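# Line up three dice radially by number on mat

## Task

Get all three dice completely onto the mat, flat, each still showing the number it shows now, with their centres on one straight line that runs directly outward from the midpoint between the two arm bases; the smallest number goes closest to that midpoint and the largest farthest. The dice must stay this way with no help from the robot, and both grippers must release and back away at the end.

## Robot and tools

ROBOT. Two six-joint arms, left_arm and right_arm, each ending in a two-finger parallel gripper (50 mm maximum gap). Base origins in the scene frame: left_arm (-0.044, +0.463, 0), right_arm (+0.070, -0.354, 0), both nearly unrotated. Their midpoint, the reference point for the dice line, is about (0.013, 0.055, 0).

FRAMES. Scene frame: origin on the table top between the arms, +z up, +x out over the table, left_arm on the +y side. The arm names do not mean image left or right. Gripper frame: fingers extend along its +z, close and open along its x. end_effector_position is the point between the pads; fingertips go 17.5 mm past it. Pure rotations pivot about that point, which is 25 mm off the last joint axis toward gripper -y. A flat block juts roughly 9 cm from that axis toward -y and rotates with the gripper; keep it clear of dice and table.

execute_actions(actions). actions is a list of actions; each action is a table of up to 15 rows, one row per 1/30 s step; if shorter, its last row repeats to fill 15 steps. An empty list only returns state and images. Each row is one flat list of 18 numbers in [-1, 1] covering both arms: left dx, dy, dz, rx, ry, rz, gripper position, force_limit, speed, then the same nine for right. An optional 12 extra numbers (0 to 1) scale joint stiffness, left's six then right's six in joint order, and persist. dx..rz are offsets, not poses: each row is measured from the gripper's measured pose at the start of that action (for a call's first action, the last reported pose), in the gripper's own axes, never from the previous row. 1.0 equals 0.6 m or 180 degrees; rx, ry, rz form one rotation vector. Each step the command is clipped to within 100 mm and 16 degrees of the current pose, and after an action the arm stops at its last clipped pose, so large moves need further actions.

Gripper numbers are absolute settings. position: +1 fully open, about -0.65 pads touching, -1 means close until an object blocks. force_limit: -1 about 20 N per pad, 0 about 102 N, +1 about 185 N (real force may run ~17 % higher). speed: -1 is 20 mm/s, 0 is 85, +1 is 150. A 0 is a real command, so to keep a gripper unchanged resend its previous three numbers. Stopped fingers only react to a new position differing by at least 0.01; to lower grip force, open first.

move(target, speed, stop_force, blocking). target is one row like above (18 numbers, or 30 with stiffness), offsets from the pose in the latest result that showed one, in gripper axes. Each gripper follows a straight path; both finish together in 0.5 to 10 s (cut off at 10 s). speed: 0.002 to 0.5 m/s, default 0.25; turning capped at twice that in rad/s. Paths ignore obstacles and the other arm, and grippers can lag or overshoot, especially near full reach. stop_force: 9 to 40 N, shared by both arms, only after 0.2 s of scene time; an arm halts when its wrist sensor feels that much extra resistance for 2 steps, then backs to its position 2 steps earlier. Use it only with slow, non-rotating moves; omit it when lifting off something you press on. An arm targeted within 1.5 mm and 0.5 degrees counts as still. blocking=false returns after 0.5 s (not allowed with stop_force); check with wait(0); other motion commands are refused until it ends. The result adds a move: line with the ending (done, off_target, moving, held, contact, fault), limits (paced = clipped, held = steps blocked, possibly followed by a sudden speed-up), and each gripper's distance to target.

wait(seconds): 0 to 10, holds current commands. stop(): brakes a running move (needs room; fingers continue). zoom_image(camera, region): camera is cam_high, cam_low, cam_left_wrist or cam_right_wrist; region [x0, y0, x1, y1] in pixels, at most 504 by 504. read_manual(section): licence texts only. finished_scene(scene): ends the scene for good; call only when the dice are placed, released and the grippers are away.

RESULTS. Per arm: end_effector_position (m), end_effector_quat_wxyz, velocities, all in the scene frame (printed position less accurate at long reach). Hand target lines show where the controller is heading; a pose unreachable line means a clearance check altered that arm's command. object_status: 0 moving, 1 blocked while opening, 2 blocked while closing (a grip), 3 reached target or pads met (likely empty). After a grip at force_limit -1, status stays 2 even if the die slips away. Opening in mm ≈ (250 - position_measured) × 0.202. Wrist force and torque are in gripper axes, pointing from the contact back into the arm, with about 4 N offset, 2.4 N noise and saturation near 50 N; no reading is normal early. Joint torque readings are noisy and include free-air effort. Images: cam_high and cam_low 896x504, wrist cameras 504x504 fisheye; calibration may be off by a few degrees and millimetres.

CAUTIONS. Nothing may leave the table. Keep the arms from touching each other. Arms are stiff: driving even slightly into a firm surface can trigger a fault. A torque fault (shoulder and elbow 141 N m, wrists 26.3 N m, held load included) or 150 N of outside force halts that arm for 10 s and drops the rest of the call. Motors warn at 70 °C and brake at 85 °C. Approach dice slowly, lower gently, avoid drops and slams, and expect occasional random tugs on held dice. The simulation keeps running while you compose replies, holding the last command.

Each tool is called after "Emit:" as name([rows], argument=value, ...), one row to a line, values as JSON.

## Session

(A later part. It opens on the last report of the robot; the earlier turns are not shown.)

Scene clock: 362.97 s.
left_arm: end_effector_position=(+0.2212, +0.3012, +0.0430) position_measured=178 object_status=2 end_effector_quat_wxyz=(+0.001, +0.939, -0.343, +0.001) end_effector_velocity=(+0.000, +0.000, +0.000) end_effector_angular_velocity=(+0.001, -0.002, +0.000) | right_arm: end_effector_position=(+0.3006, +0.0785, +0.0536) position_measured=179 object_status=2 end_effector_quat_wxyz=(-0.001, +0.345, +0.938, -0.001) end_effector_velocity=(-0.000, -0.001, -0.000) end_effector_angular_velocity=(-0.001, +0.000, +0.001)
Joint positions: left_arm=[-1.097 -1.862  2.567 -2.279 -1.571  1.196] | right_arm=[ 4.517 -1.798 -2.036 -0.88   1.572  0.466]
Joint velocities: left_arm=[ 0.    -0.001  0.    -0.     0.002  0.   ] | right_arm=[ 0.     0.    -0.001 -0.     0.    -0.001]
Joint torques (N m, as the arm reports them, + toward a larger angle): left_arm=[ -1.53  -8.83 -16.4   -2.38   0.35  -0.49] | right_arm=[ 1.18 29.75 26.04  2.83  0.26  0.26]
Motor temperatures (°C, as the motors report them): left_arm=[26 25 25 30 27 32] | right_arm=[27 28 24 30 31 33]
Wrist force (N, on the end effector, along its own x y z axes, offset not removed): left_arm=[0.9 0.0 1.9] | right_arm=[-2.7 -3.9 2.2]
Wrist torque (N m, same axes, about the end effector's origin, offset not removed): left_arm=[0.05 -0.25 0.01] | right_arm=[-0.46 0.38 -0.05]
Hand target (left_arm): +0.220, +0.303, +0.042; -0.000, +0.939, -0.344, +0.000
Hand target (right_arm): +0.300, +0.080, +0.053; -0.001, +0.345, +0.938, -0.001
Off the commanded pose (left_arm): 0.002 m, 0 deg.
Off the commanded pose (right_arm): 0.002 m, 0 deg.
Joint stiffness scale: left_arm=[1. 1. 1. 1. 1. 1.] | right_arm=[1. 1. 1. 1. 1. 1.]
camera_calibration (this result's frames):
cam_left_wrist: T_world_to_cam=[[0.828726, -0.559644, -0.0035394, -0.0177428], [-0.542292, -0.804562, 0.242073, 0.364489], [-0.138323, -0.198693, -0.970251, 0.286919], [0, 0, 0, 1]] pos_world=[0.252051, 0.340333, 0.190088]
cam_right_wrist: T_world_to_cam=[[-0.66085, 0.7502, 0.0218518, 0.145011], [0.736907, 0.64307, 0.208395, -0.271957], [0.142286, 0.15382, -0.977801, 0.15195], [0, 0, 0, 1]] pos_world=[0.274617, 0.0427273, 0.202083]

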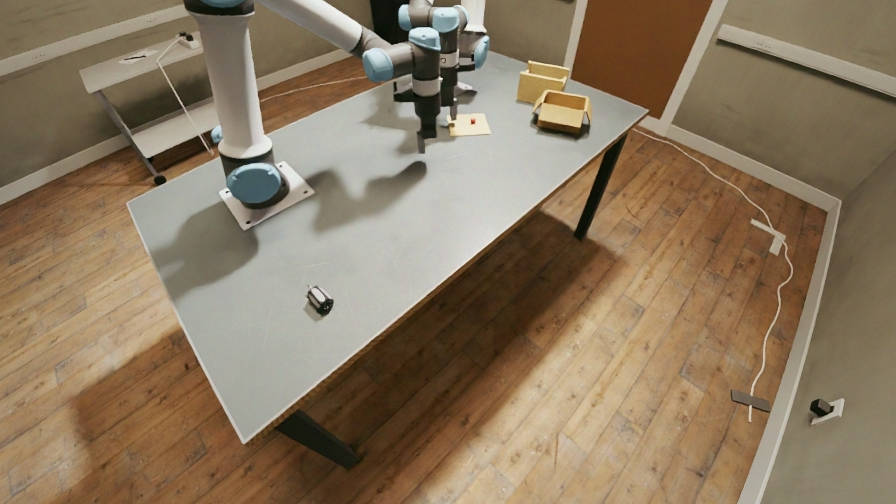

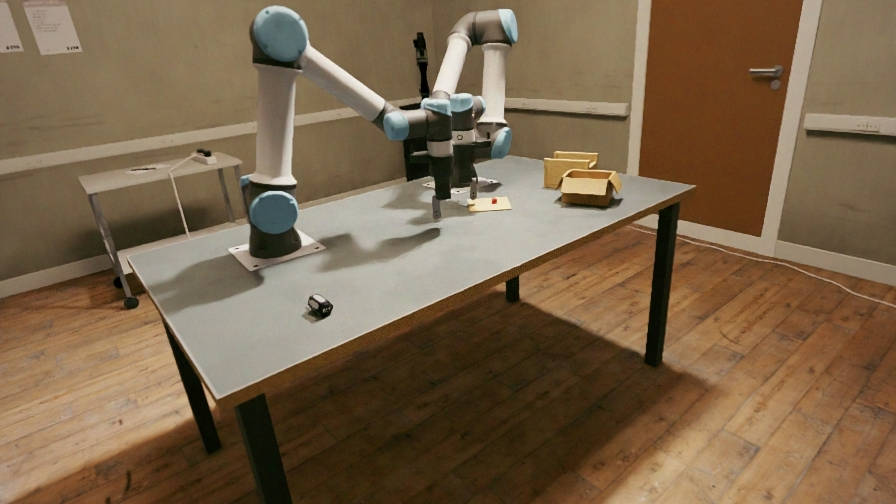

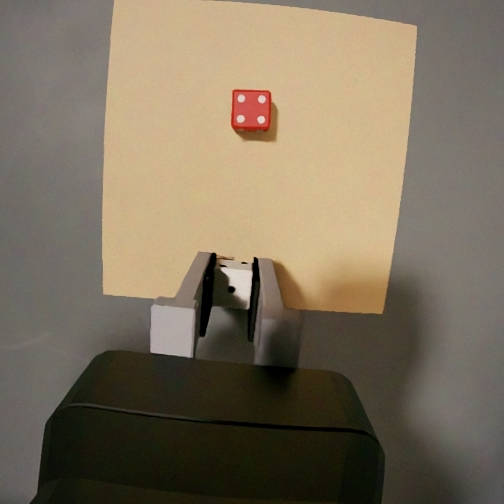

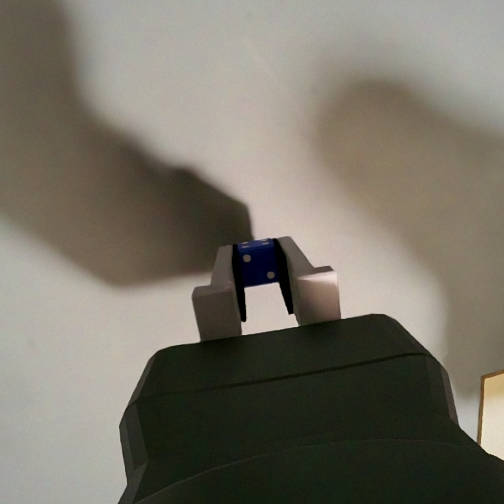

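Emit:
move(target=[-0.0015, 0, 0.035, 0, 0, 0, -1, -0.5, 0, 0, 0, 0, 0, 0, 0, -1, -0.5, 0], speed=0.03, stop_force=10)

Scene clock: 387.20 s.
left_arm: end_effector_position=(+0.2219, +0.3000, +0.0255) position_measured=178 object_status=2 end_effector_quat_wxyz=(+0.003, +0.939, -0.343, +0.003) end_effector_velocity=(-0.001, +0.002, +0.001) end_effector_angular_velocity=(+0.003, +0.002, +0.000) | right_arm: end_effector_position=(+0.3006, +0.0785, +0.0536) position_measured=179 object_status=2 end_effector_quat_wxyz=(-0.001, +0.345, +0.938, -0.001) end_effector_velocity=(-0.001, +0.001, +0.000) end_effector_angular_velocity=(+0.001, -0.000, +0.003)
Joint positions: left_arm=[-1.097 -1.808  2.597 -2.368 -1.571  1.195] | right_arm=[ 4.517 -1.798 -2.036 -0.88   1.572  0.466]
Joint velocities: left_arm=[-0.    -0.008  0.     0.011 -0.    -0.   ] | right_arm=[ 0.002 -0.     0.001  0.     0.    -0.001]
Joint torques (N m, as the arm reports them, + toward a larger angle): left_arm=[ -0.33  -8.15 -17.86  -1.25   0.07  -0.09] | right_arm=[ 0.34 32.71 23.85  3.02  0.02 -0.29]
Motor temperatures (°C, as the motors report them): left_arm=[26 25 25 30 27 32] | right_arm=[27 28 24 30 31 33]
Wrist force (N, on the end effector, along its own x y z axes, offset not removed): left_arm=[1.4 1.0 -6.9] | right_arm=[-2.7 -0.5 -1.0]
Wrist torque (N m, same axes, about the end effector's origin, offset not removed): left_arm=[0.26 0.24 0.07] | right_arm=[-0.02 0.40 -0.11]
Hand target (left_arm): +0.221, +0.301, +0.025; +0.002, +0.939, -0.343, +0.001
Hand target (right_arm): +0.301, +0.078, +0.054; -0.001, +0.345, +0.938, -0.001
Off the commanded pose (left_arm): 0.004 m, 0 deg.
Off the commanded pose (right_arm): 0.000 m, 0 deg.
Joint stiffness scale: left_arm=[1. 1. 1. 1. 1. 1.] | right_arm=[1. 1. 1. 1. 1. 1.]
move: contact (left_arm)
camera_calibration (this result's frames):
cam_left_wrist: T_world_to_cam=[[0.829234, -0.5589, 0.00140409, -0.0194413], [-0.542218, -0.80387, 0.244526, 0.367849], [-0.135537, -0.203531, -0.969642, 0.270618], [0, 0, 0, 1]] pos_world=[0.252254, 0.339916, 0.172482]
cam_right_wrist: T_world_to_cam=[[-0.660849, 0.750201, 0.0218519, 0.14501], [0.736908, 0.643069, 0.208395, -0.271958], [0.142286, 0.153821, -0.977801, 0.15195], [0, 0, 0, 1]] pos_world=[0.274617, 0.0427278, 0.202083]

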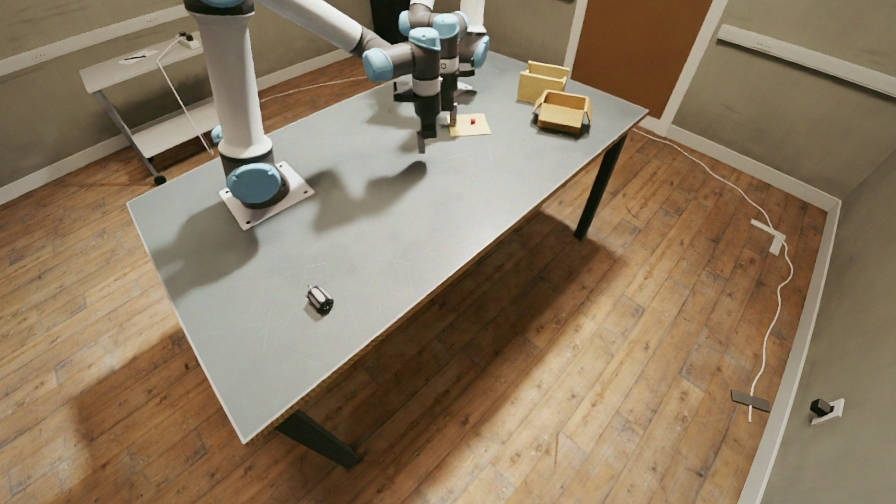

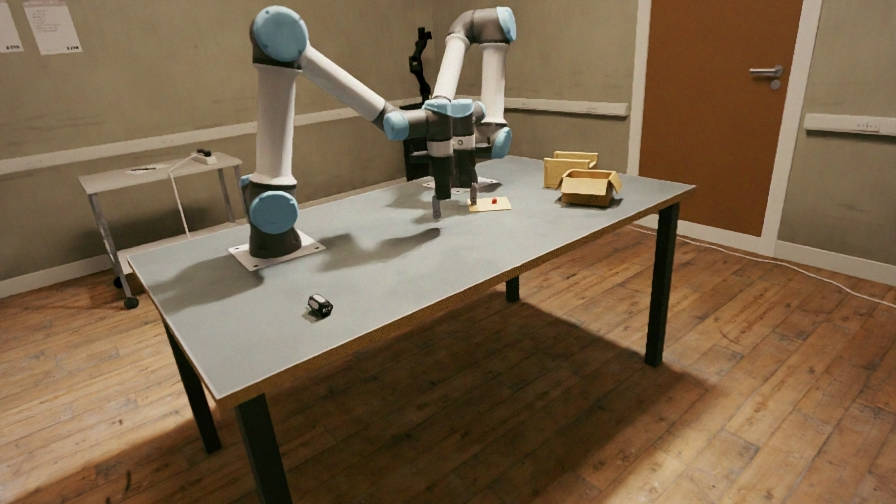

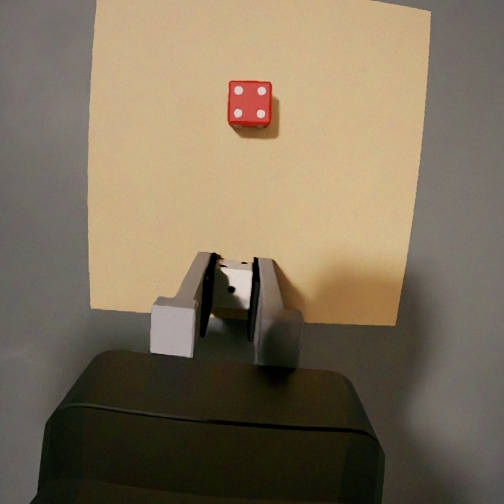

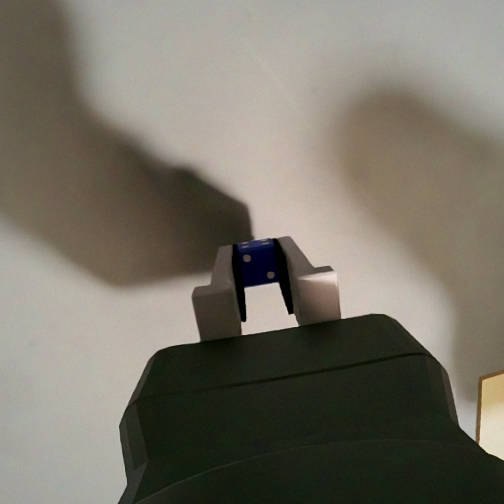

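Emit:
zoom_image(camera="cam_left_wrist", region=[200, 60, 300, 160])

Emit:
zoom_image(camera="cam_left_wrist", region=[180, 240, 290, 350])

Region (200, 60, 300, 160) of cam_left_wrist's 504x504 image, scaled by 5.040, with more detail than that image has.

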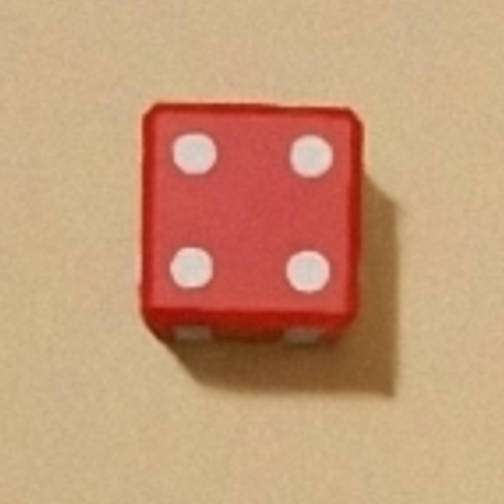

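Region (180, 240, 290, 350) of cam_left_wrist's 504x504 image, scaled by 4.582, with more detail than that image has.

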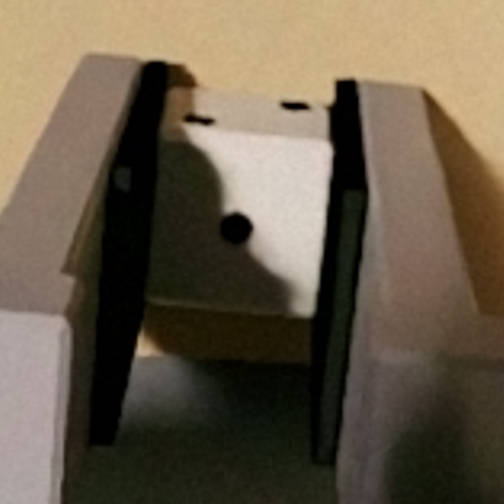

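Emit:
execute_actions([
  [[0,0,0,0,0,0,0.6,-0.5,0.5,0,0,0,0,0,0,-1,-0.5,0],[0,0,0,0,0,0,0.6,-0.5,0.5,0,0,0,0,0,0,-1,-0.5,0],[0,0,0,0,0,0,0.6,-0.5,0.5,0,0,0,0,0,0,-1,-0.5,0],[0,0,0,0,0,0,0.6,-0.5,0.5,0,0,0,0,0,0,-1,-0.5,0],[0,0,-0.004,0,0,0,0.6,-0.5,0.5,0,0,0,0,0,0,-1,-0.5,0],[0,0,-0.009,0,0,0,0.6,-0.5,0.5,0,0,0,0,0,0,-1,-0.5,0],[0,0,-0.015,0,0,0,0.6,-0.5,0.5,0,0,0,0,0,0,-1,-0.5,0],[0,0,-0.021,0,0,0,0.6,-0.5,0.5,0,0,0,0,0,0,-1,-0.5,0],[0,0,-0.027,0,0,0,0.6,-0.5,0.5,0,0,0,0,0,0,-1,-0.5,0],[0,0,-0.033,0,0,0,0.6,-0.5,0.5,0,0,0,0,0,0,-1,-0.5,0],[0,0,-0.039,0,0,0,0.6,-0.5,0.5,0,0,0,0,0,0,-1,-0.5,0],[0,0,-0.045,0,0,0,0.6,-0.5,0.5,0,0,0,0,0,0,-1,-0.5,0],[0,0,-0.051,0,0,0,0.6,-0.5,0.5,0,0,0,0,0,0,-1,-0.5,0],[0,0,-0.057,0,0,0,0.6,-0.5,0.5,0,0,0,0,0,0,-1,-0.5,0],[0,0,-0.063,0,0,0,0.6,-0.5,0.5,0,0,0,0,0,0,-1,-0.5,0]],
])

Emit:
move(target=[-0.2269, -0.4191, -0.2417, 0, 0, 0, 0.6, -0.5, 0.5, 0.3394, 0.2574, 0.0077, 0, 0, 0, -1, -0.5, 0], speed=0.42)

Scene clock: 440.30 s.
left_arm: end_effector_position=(+0.2221, +0.2996, +0.0447) position_measured=63 object_status=3 end_effector_quat_wxyz=(+0.004, +0.939, -0.343, +0.004) end_effector_velocity=(+0.008, -0.017, +0.109) end_effector_angular_velocity=(-0.053, -0.026, -0.005) | right_arm: end_effector_position=(+0.3006, +0.0785, +0.0536) position_measured=179 object_status=2 end_effector_quat_wxyz=(-0.001, +0.345, +0.938, -0.001) end_effector_velocity=(-0.000, -0.001, -0.001) end_effector_angular_velocity=(-0.001, +0.000, -0.000)
Joint positions: left_arm=[-1.097 -1.867  2.567 -2.283 -1.571  1.196] | right_arm=[ 4.517 -1.798 -2.036 -0.88   1.572  0.466]
Joint velocities: left_arm=[-0.    -0.283 -0.181  0.404 -0.002  0.005] | right_arm=[ 0.    -0.    -0.001  0.     0.     0.   ]
Joint torques (N m, as the arm reports them, + toward a larger angle): left_arm=[  1.52  -8.52 -24.1   -1.77  -0.09  -0.21] | right_arm=[ 0.72 32.82 23.85  2.97 -0.24 -0.38]
Motor temperatures (°C, as the motors report them): left_arm=[26 25 25 30 27 32] | right_arm=[27 28 24 30 31 33]
Wrist force (N, on the end effector, along its own x y z axes, offset not removed): left_arm=[-6.7 1.5 -1.5] | right_arm=[-1.6 -1.7 -3.5]
Wrist torque (N m, same axes, about the end effector's origin, offset not removed): left_arm=[0.32 1.07 0.12] | right_arm=[-0.23 0.23 0.02]
Hand target (left_arm): +0.223, +0.300, +0.061; +0.004, +0.939, -0.343, +0.004
Hand target (right_arm): +0.301, +0.079, +0.054; -0.001, +0.345, +0.938, -0.001
Off the commanded pose (left_arm): 0.019 m, 0 deg.
Off the commanded pose (right_arm): 0.000 m, 0 deg.
Joint stiffness scale: left_arm=[1. 1. 1. 1. 1. 1.] | right_arm=[1. 1. 1. 1. 1. 1.]
camera_calibration (this result's frames):
cam_left_wrist: T_world_to_cam=[[0.828694, -0.559685, 0.00423615, -0.0196349], [-0.543361, -0.802662, 0.245951, 0.362794], [-0.134255, -0.20612, -0.969273, 0.289647], [0, 0, 0, 1]] pos_world=[0.252286, 0.339914, 0.1916]
cam_right_wrist: T_world_to_cam=[[-0.660849, 0.750201, 0.0218521, 0.14501], [0.736908, 0.643069, 0.208395, -0.271958], [0.142286, 0.153821, -0.977801, 0.15195], [0, 0, 0, 1]] pos_world=[0.274617, 0.0427279, 0.202083]

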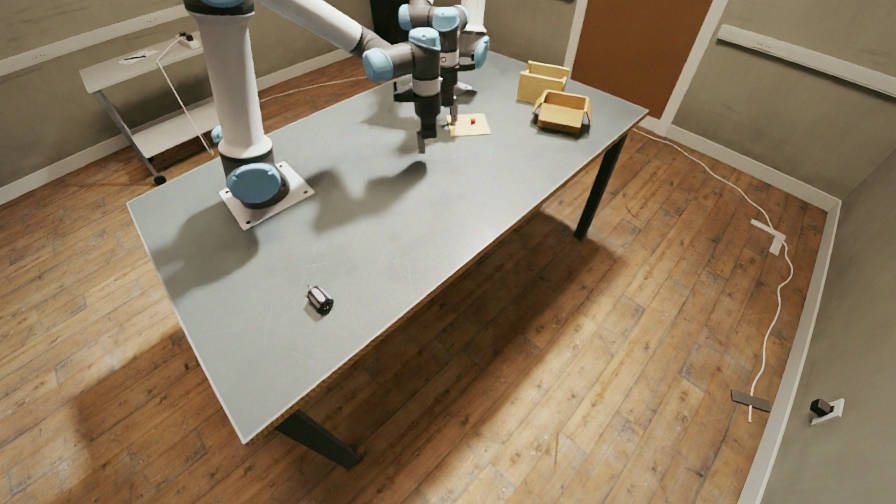

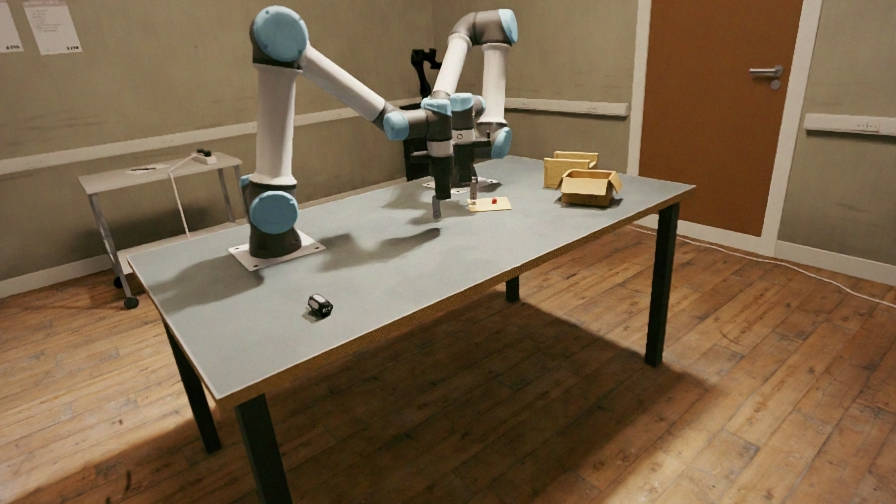

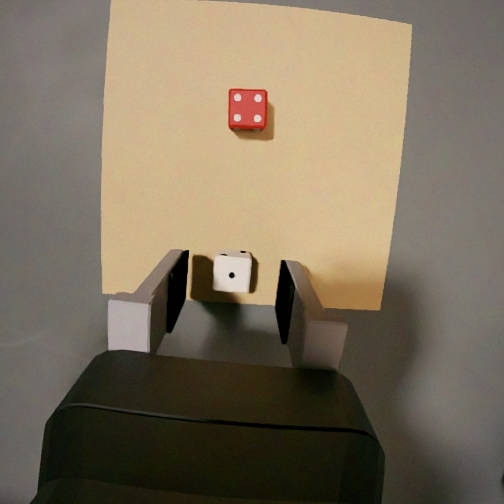

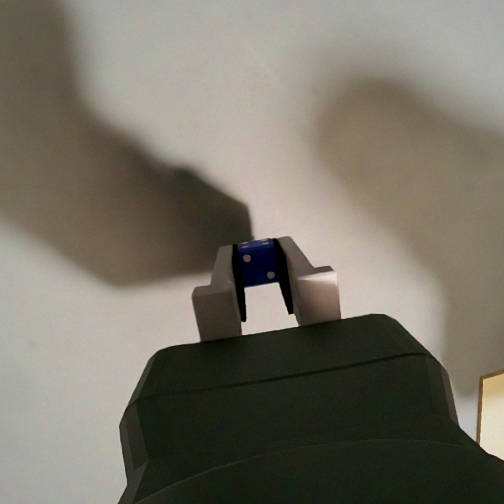

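Scene clock: 441.87 s.
left_arm: end_effector_position=(+0.2793, +0.5806, +0.1858) position_measured=63 object_status=3 end_effector_quat_wxyz=(+0.004, +0.939, -0.344, +0.004) end_effector_velocity=(-0.001, -0.001, +0.000) end_effector_angular_velocity=(-0.005, +0.006, -0.013) | right_arm: end_effector_position=(+0.2451, +0.3273, +0.0489) position_measured=179 object_status=2 end_effector_quat_wxyz=(-0.001, +0.344, +0.939, -0.001) end_effector_velocity=(-0.001, -0.001, -0.002) end_effector_angular_velocity=(-0.006, +0.000, +0.002)
Joint positions: left_arm=[-0.127 -2.034  2.252 -1.796 -1.58   2.166] | right_arm=[ 4.674 -2.238 -1.365 -1.109  1.572  0.621]
Joint velocities: left_arm=[ 0.004  0.001 -0.003  0.007 -0.006  0.016] | right_arm=[ 0.002 -0.002  0.001 -0.004 -0.    -0.   ]
Joint torques (N m, as the arm reports them, + toward a larger angle): left_arm=[  1.55  -3.31 -27.42  -2.31  -0.37  -0.03] | right_arm=[-0.13 54.15 29.86  2.8   0.22  0.2 ]
Motor temperatures (°C, as the motors report them): left_arm=[26 25 25 30 27 32] | right_arm=[27 28 24 30 31 33]
Wrist force (N, on the end effector, along its own x y z axes, offset not removed): left_arm=[-2.9 0.8 -0.5] | right_arm=[-2.9 1.0 1.6]
Wrist torque (N m, same axes, about the end effector's origin, offset not removed): left_arm=[0.21 0.35 0.10] | right_arm=[0.07 0.53 0.11]
Hand target (left_arm): +0.280, +0.581, +0.187; +0.004, +0.939, -0.343, +0.005
Hand target (right_arm): +0.246, +0.328, +0.048; -0.001, +0.345, +0.938, -0.001
Off the commanded pose (left_arm): 0.001 m, 0 deg.
Off the commanded pose (right_arm): 0.001 m, 0 deg.
Joint stiffness scale: left_arm=[1. 1. 1. 1. 1. 1.] | right_arm=[1. 1. 1. 1. 1. 1.]
move: done
camera_calibration (this result's frames):
cam_left_wrist: T_world_to_cam=[[0.828555, -0.559892, 0.00421754, 0.0897406], [-0.543685, -0.802725, 0.245028, 0.584985], [-0.133804, -0.205312, -0.969507, 0.491485], [0, 0, 0, 1]] pos_world=[0.309455, 0.620735, 0.332782]
cam_right_wrist: T_world_to_cam=[[-0.662555, 0.748687, 0.0221119, -0.0773134], [0.7354, 0.644628, 0.208905, -0.390311], [0.14215, 0.154672, -0.977686, 0.116741], [0, 0, 0, 1]] pos_world=[0.219215, 0.291432, 0.197383]

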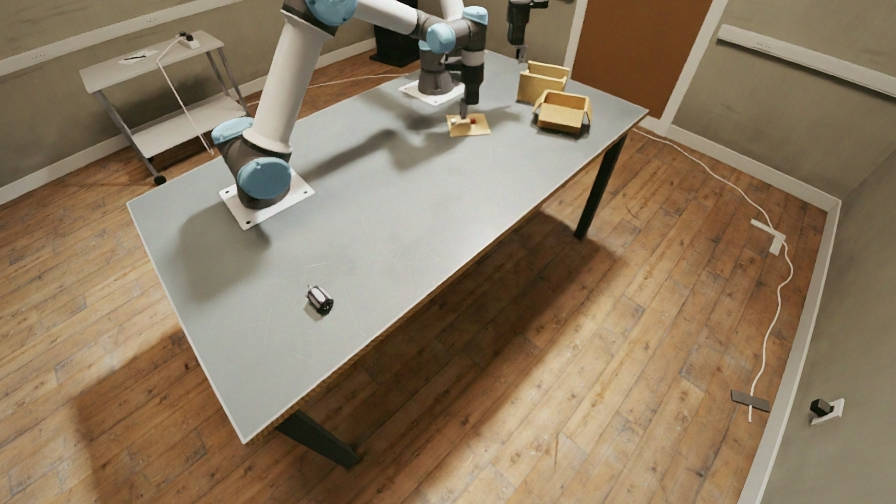

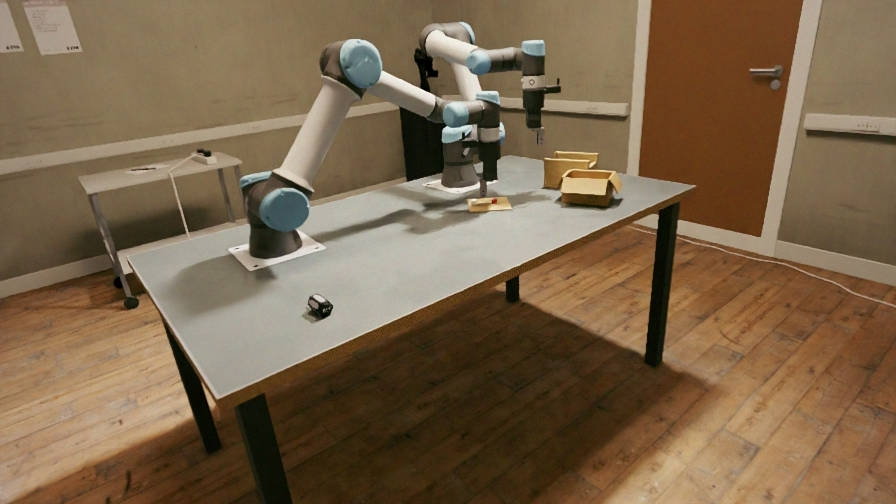

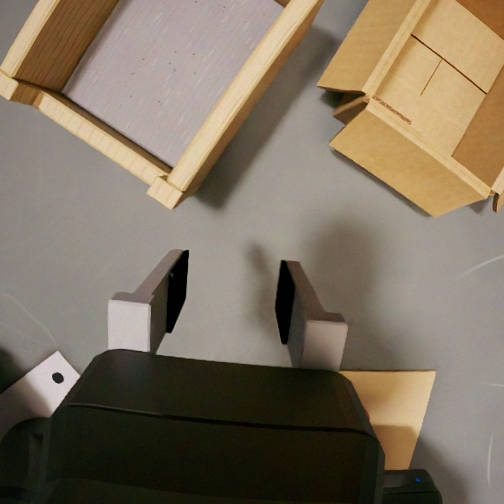

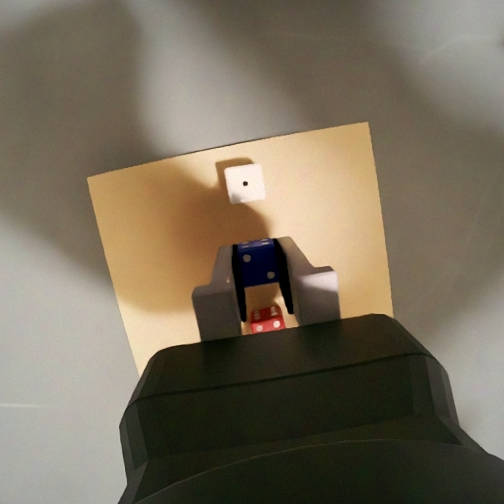

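Emit:
zoom_image(camera="cam_right_wrist", region=[200, 140, 300, 240])

Emit:
zoom_image(camera="cam_right_wrist", region=[210, 235, 320, 345])

Region (200, 140, 300, 240) of cam_right_wrist's 504x504 image, scaled by 5.040, with more detail than that image has.

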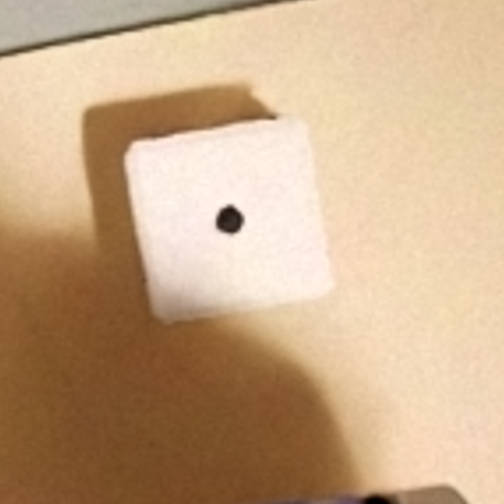

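Region (210, 235, 320, 345) of cam_right_wrist's 504x504 image, scaled by 4.582, with more detail than that image has.

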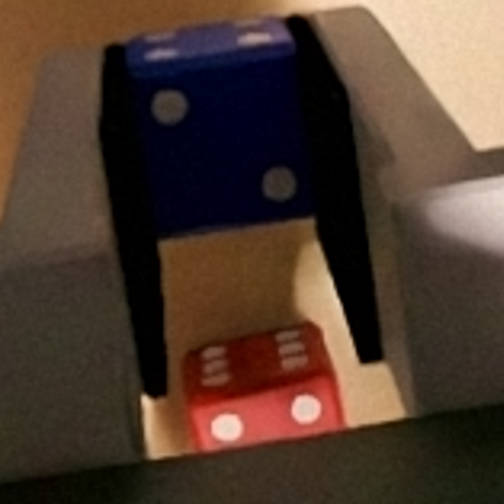

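Emit:
move(target=[0, 0, 0, 0, 0, 0, 0.6, -0.5, 0.5, -0.0014, -0.002, 0.0448, 0, 0, 0, -1, -0.5, 0], speed=0.03, stop_force=10)

Scene clock: 475.13 s.
left_arm: end_effector_position=(+0.2792, +0.5805, +0.1857) position_measured=63 object_status=3 end_effector_quat_wxyz=(+0.004, +0.939, -0.344, +0.004) end_effector_velocity=(-0.000, +0.000, -0.000) end_effector_angular_velocity=(+0.001, +0.001, +0.002) | right_arm: end_effector_position=(+0.2452, +0.3280, +0.0268) position_measured=179 object_status=2 end_effector_quat_wxyz=(-0.002, +0.344, +0.939, +0.003) end_effector_velocity=(+0.001, +0.001, -0.001) end_effector_angular_velocity=(+0.006, -0.000, -0.000)
Joint positions: left_arm=[-0.127 -2.034  2.252 -1.795 -1.581  2.166] | right_arm=[ 4.674 -2.261 -1.391 -1.054  1.572  0.621]
Joint velocities: left_arm=[ 0.001  0.001  0.     0.     0.001 -0.001] | right_arm=[-0.001 -0.    -0.003  0.009  0.    -0.   ]
Joint torques (N m, as the arm reports them, + toward a larger angle): left_arm=[ -0.22  -5.03 -24.48  -3.31   0.42  -0.29] | right_arm=[ 0.65 51.8  20.64  3.69 -0.14 -0.29]
Motor temperatures (°C, as the motors report them): left_arm=[26 25 25 30 27 32] | right_arm=[27 28 24 30 31 33]
Wrist force (N, on the end effector, along its own x y z axes, offset not removed): left_arm=[0.1 1.4 0.5] | right_arm=[-2.8 -5.3 -4.8]
Wrist torque (N m, same axes, about the end effector's origin, offset not removed): left_arm=[0.32 0.01 -0.09] | right_arm=[-0.85 0.15 0.29]
Hand target (left_arm): +0.279, +0.581, +0.186; +0.004, +0.939, -0.344, +0.004
Hand target (right_arm): +0.245, +0.326, +0.022; -0.001, +0.344, +0.939, -0.001
Off the commanded pose (left_arm): 0.000 m, 0 deg.
Off the commanded pose (right_arm): 0.005 m, 0 deg.
Joint stiffness scale: left_arm=[1. 1. 1. 1. 1. 1.] | right_arm=[1. 1. 1. 1. 1. 1.]
move: off_target (right_arm)
camera_calibration (this result's frames):
cam_left_wrist: T_world_to_cam=[[0.828351, -0.560197, 0.00381433, 0.0901171], [-0.543764, -0.802377, 0.24599, 0.58447], [-0.134742, -0.20584, -0.969265, 0.491869], [0, 0, 0, 1]] pos_world=[0.309441, 0.620695, 0.332634]
cam_right_wrist: T_world_to_cam=[[-0.662565, 0.748516, 0.0270408, -0.0773357], [0.735284, 0.643126, 0.213886, -0.385751], [0.142707, 0.161596, -0.976484, 0.092633], [0, 0, 0, 1]] pos_world=[0.219177, 0.291004, 0.175053]

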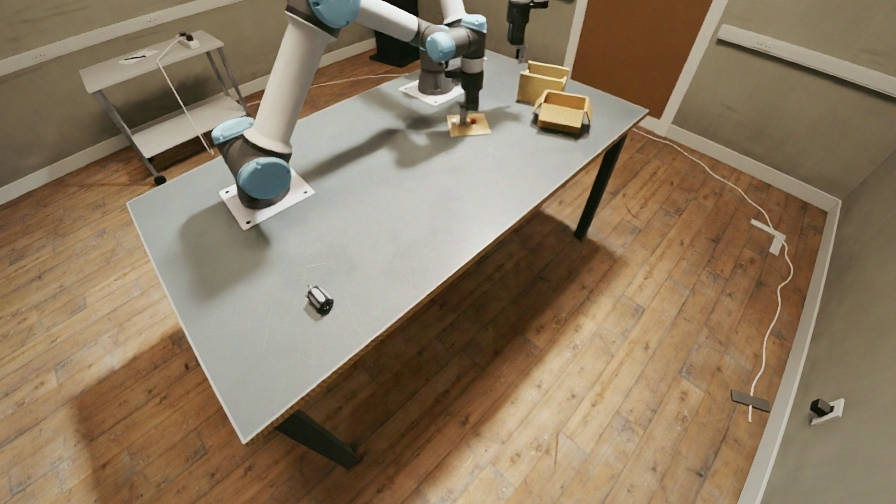

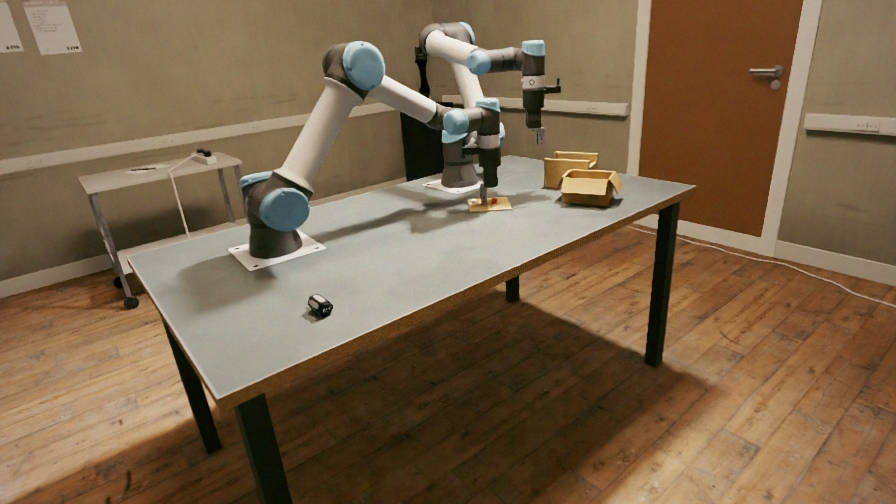

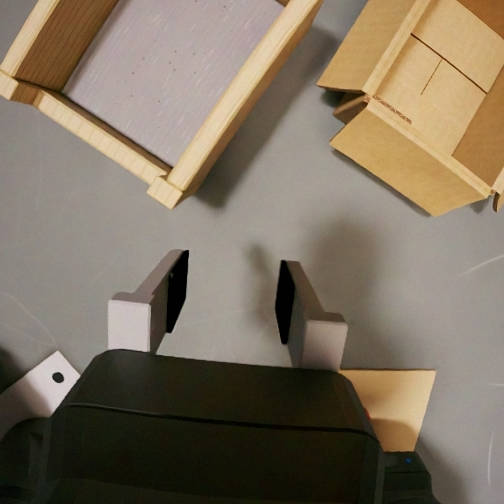

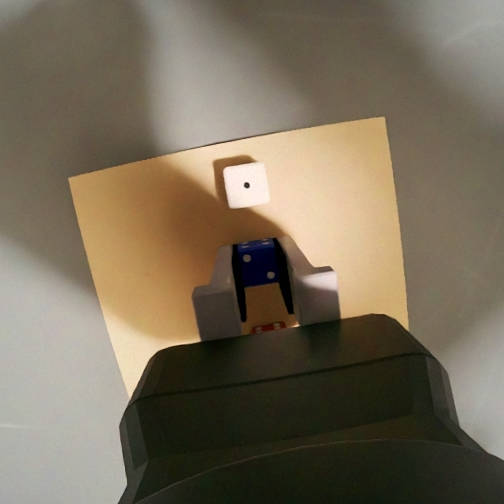

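Emit:
execute_actions(actions=[])

Emit:
zoom_image(camera="cam_right_wrist", region=[200, 140, 320, 345])

Scene clock: 477.90 s.
left_arm: end_effector_position=(+0.2792, +0.5805, +0.1857) position_measured=63 object_status=3 end_effector_quat_wxyz=(+0.004, +0.939, -0.344, +0.004) end_effector_velocity=(-0.000, -0.000, -0.001) end_effector_angular_velocity=(-0.000, +0.001, +0.001) | right_arm: end_effector_position=(+0.2452, +0.3282, +0.0269) position_measured=179 object_status=2 end_effector_quat_wxyz=(-0.002, +0.344, +0.939, +0.003) end_effector_velocity=(+0.000, +0.000, +0.000) end_effector_angular_velocity=(+0.000, +0.000, -0.001)
Joint positions: left_arm=[-0.127 -2.034  2.252 -1.795 -1.581  2.166] | right_arm=[ 4.674 -2.261 -1.391 -1.054  1.572  0.621]
Joint velocities: left_arm=[-0.     0.     0.001  0.    -0.001 -0.001] | right_arm=[-0.001  0.     0.001 -0.     0.     0.   ]
Joint torques (N m, as the arm reports them, + toward a larger angle): left_arm=[ -0.56  -4.9  -23.4   -3.33   0.27  -0.44] | right_arm=[ 0.53 51.28 21.17  3.3  -0.05 -0.36]
Motor temperatures (°C, as the motors report them): left_arm=[26 25 25 30 27 32] | right_arm=[27 28 24 30 31 33]
Wrist force (N, on the end effector, along its own x y z axes, offset not removed): left_arm=[-3.7 0.4 1.3] | right_arm=[-1.4 -0.8 -4.3]
Wrist torque (N m, same axes, about the end effector's origin, offset not removed): left_arm=[0.31 0.69 0.18] | right_arm=[0.19 -0.03 -0.01]
Hand target (left_arm): +0.279, +0.581, +0.186; +0.004, +0.939, -0.344, +0.004
Hand target (right_arm): +0.245, +0.326, +0.022; -0.001, +0.344, +0.939, -0.001
Off the commanded pose (left_arm): 0.000 m, 0 deg.
Off the commanded pose (right_arm): 0.005 m, 0 deg.
Joint stiffness scale: left_arm=[1. 1. 1. 1. 1. 1.] | right_arm=[1. 1. 1. 1. 1. 1.]
camera_calibration (this result's frames):
cam_left_wrist: T_world_to_cam=[[0.828366, -0.560175, 0.00381444, 0.0901006], [-0.543743, -0.802392, 0.24599, 0.584473], [-0.134737, -0.205844, -0.969265, 0.49187], [0, 0, 0, 1]] pos_world=[0.30944, 0.620697, 0.332634]
cam_right_wrist: T_world_to_cam=[[-0.662567, 0.748494, 0.0275874, -0.0774719], [0.73527, 0.642957, 0.214441, -0.385841], [0.14277, 0.162366, -0.976347, 0.0923417], [0, 0, 0, 1]] pos_world=[0.219183, 0.291073, 0.175035]

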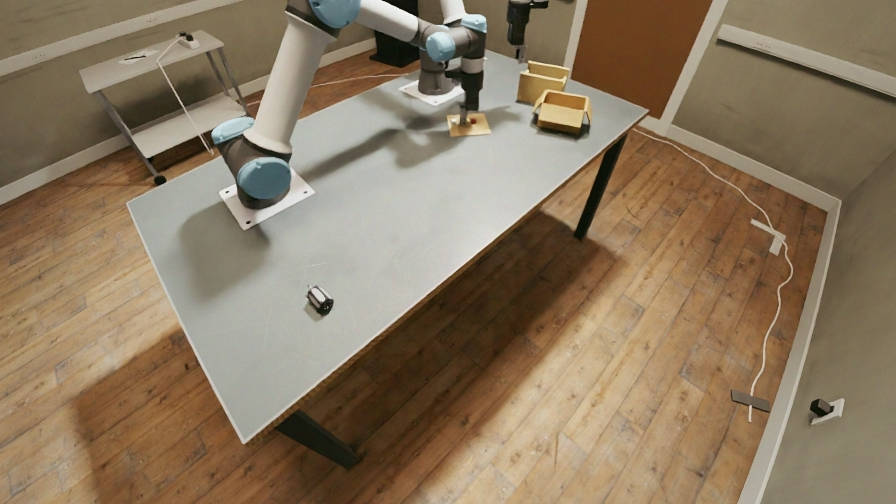

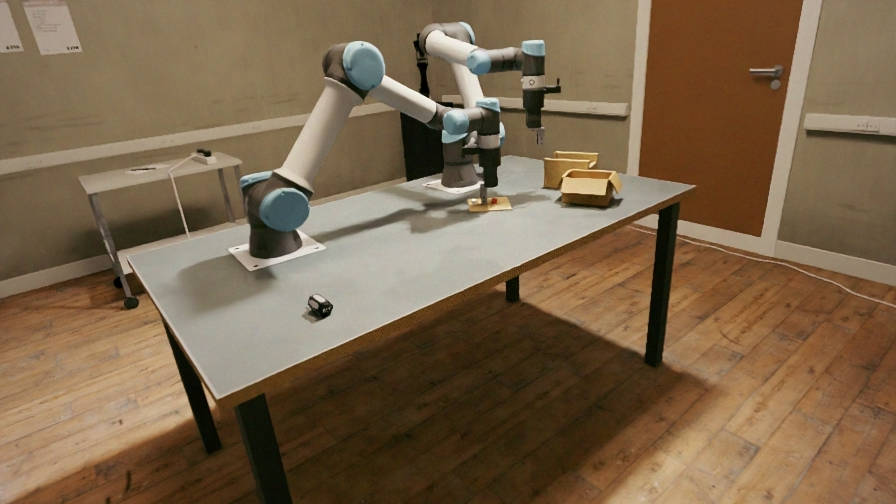

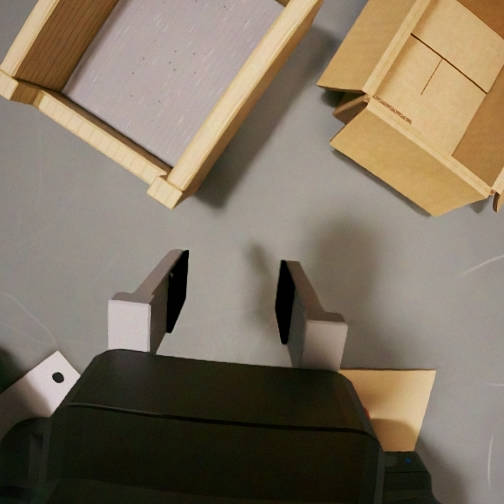

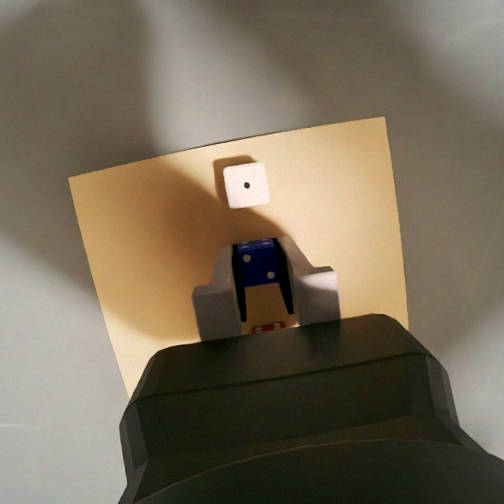

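Region (200, 140, 320, 345) of cam_right_wrist's 504x504 image, scaled by 2.459, with more detail than that image has; it fills the left 295 columns of this view, and the rest is white.

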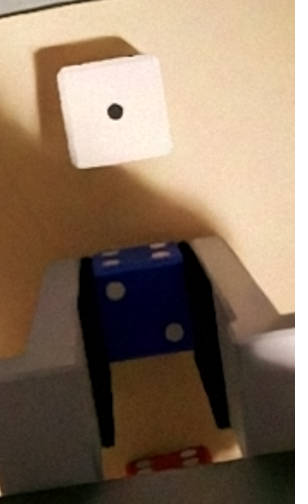

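Emit:
zoom_image(camera="cam_right_wrist", region=[200, 140, 300, 240])

Emit:
zoom_image(camera="cam_right_wrist", region=[210, 235, 320, 345])

Region (200, 140, 300, 240) of cam_right_wrist's 504x504 image, scaled by 5.040, with more detail than that image has.

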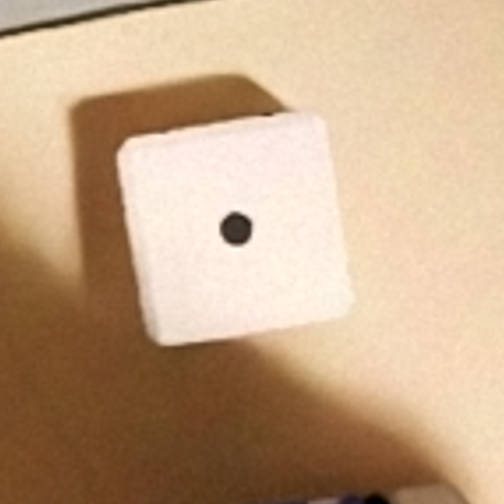

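Region (210, 235, 320, 345) of cam_right_wrist's 504x504 image, scaled by 4.582, with more detail than that image has.

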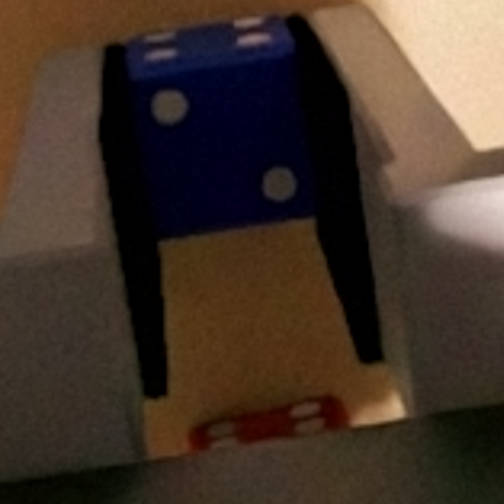

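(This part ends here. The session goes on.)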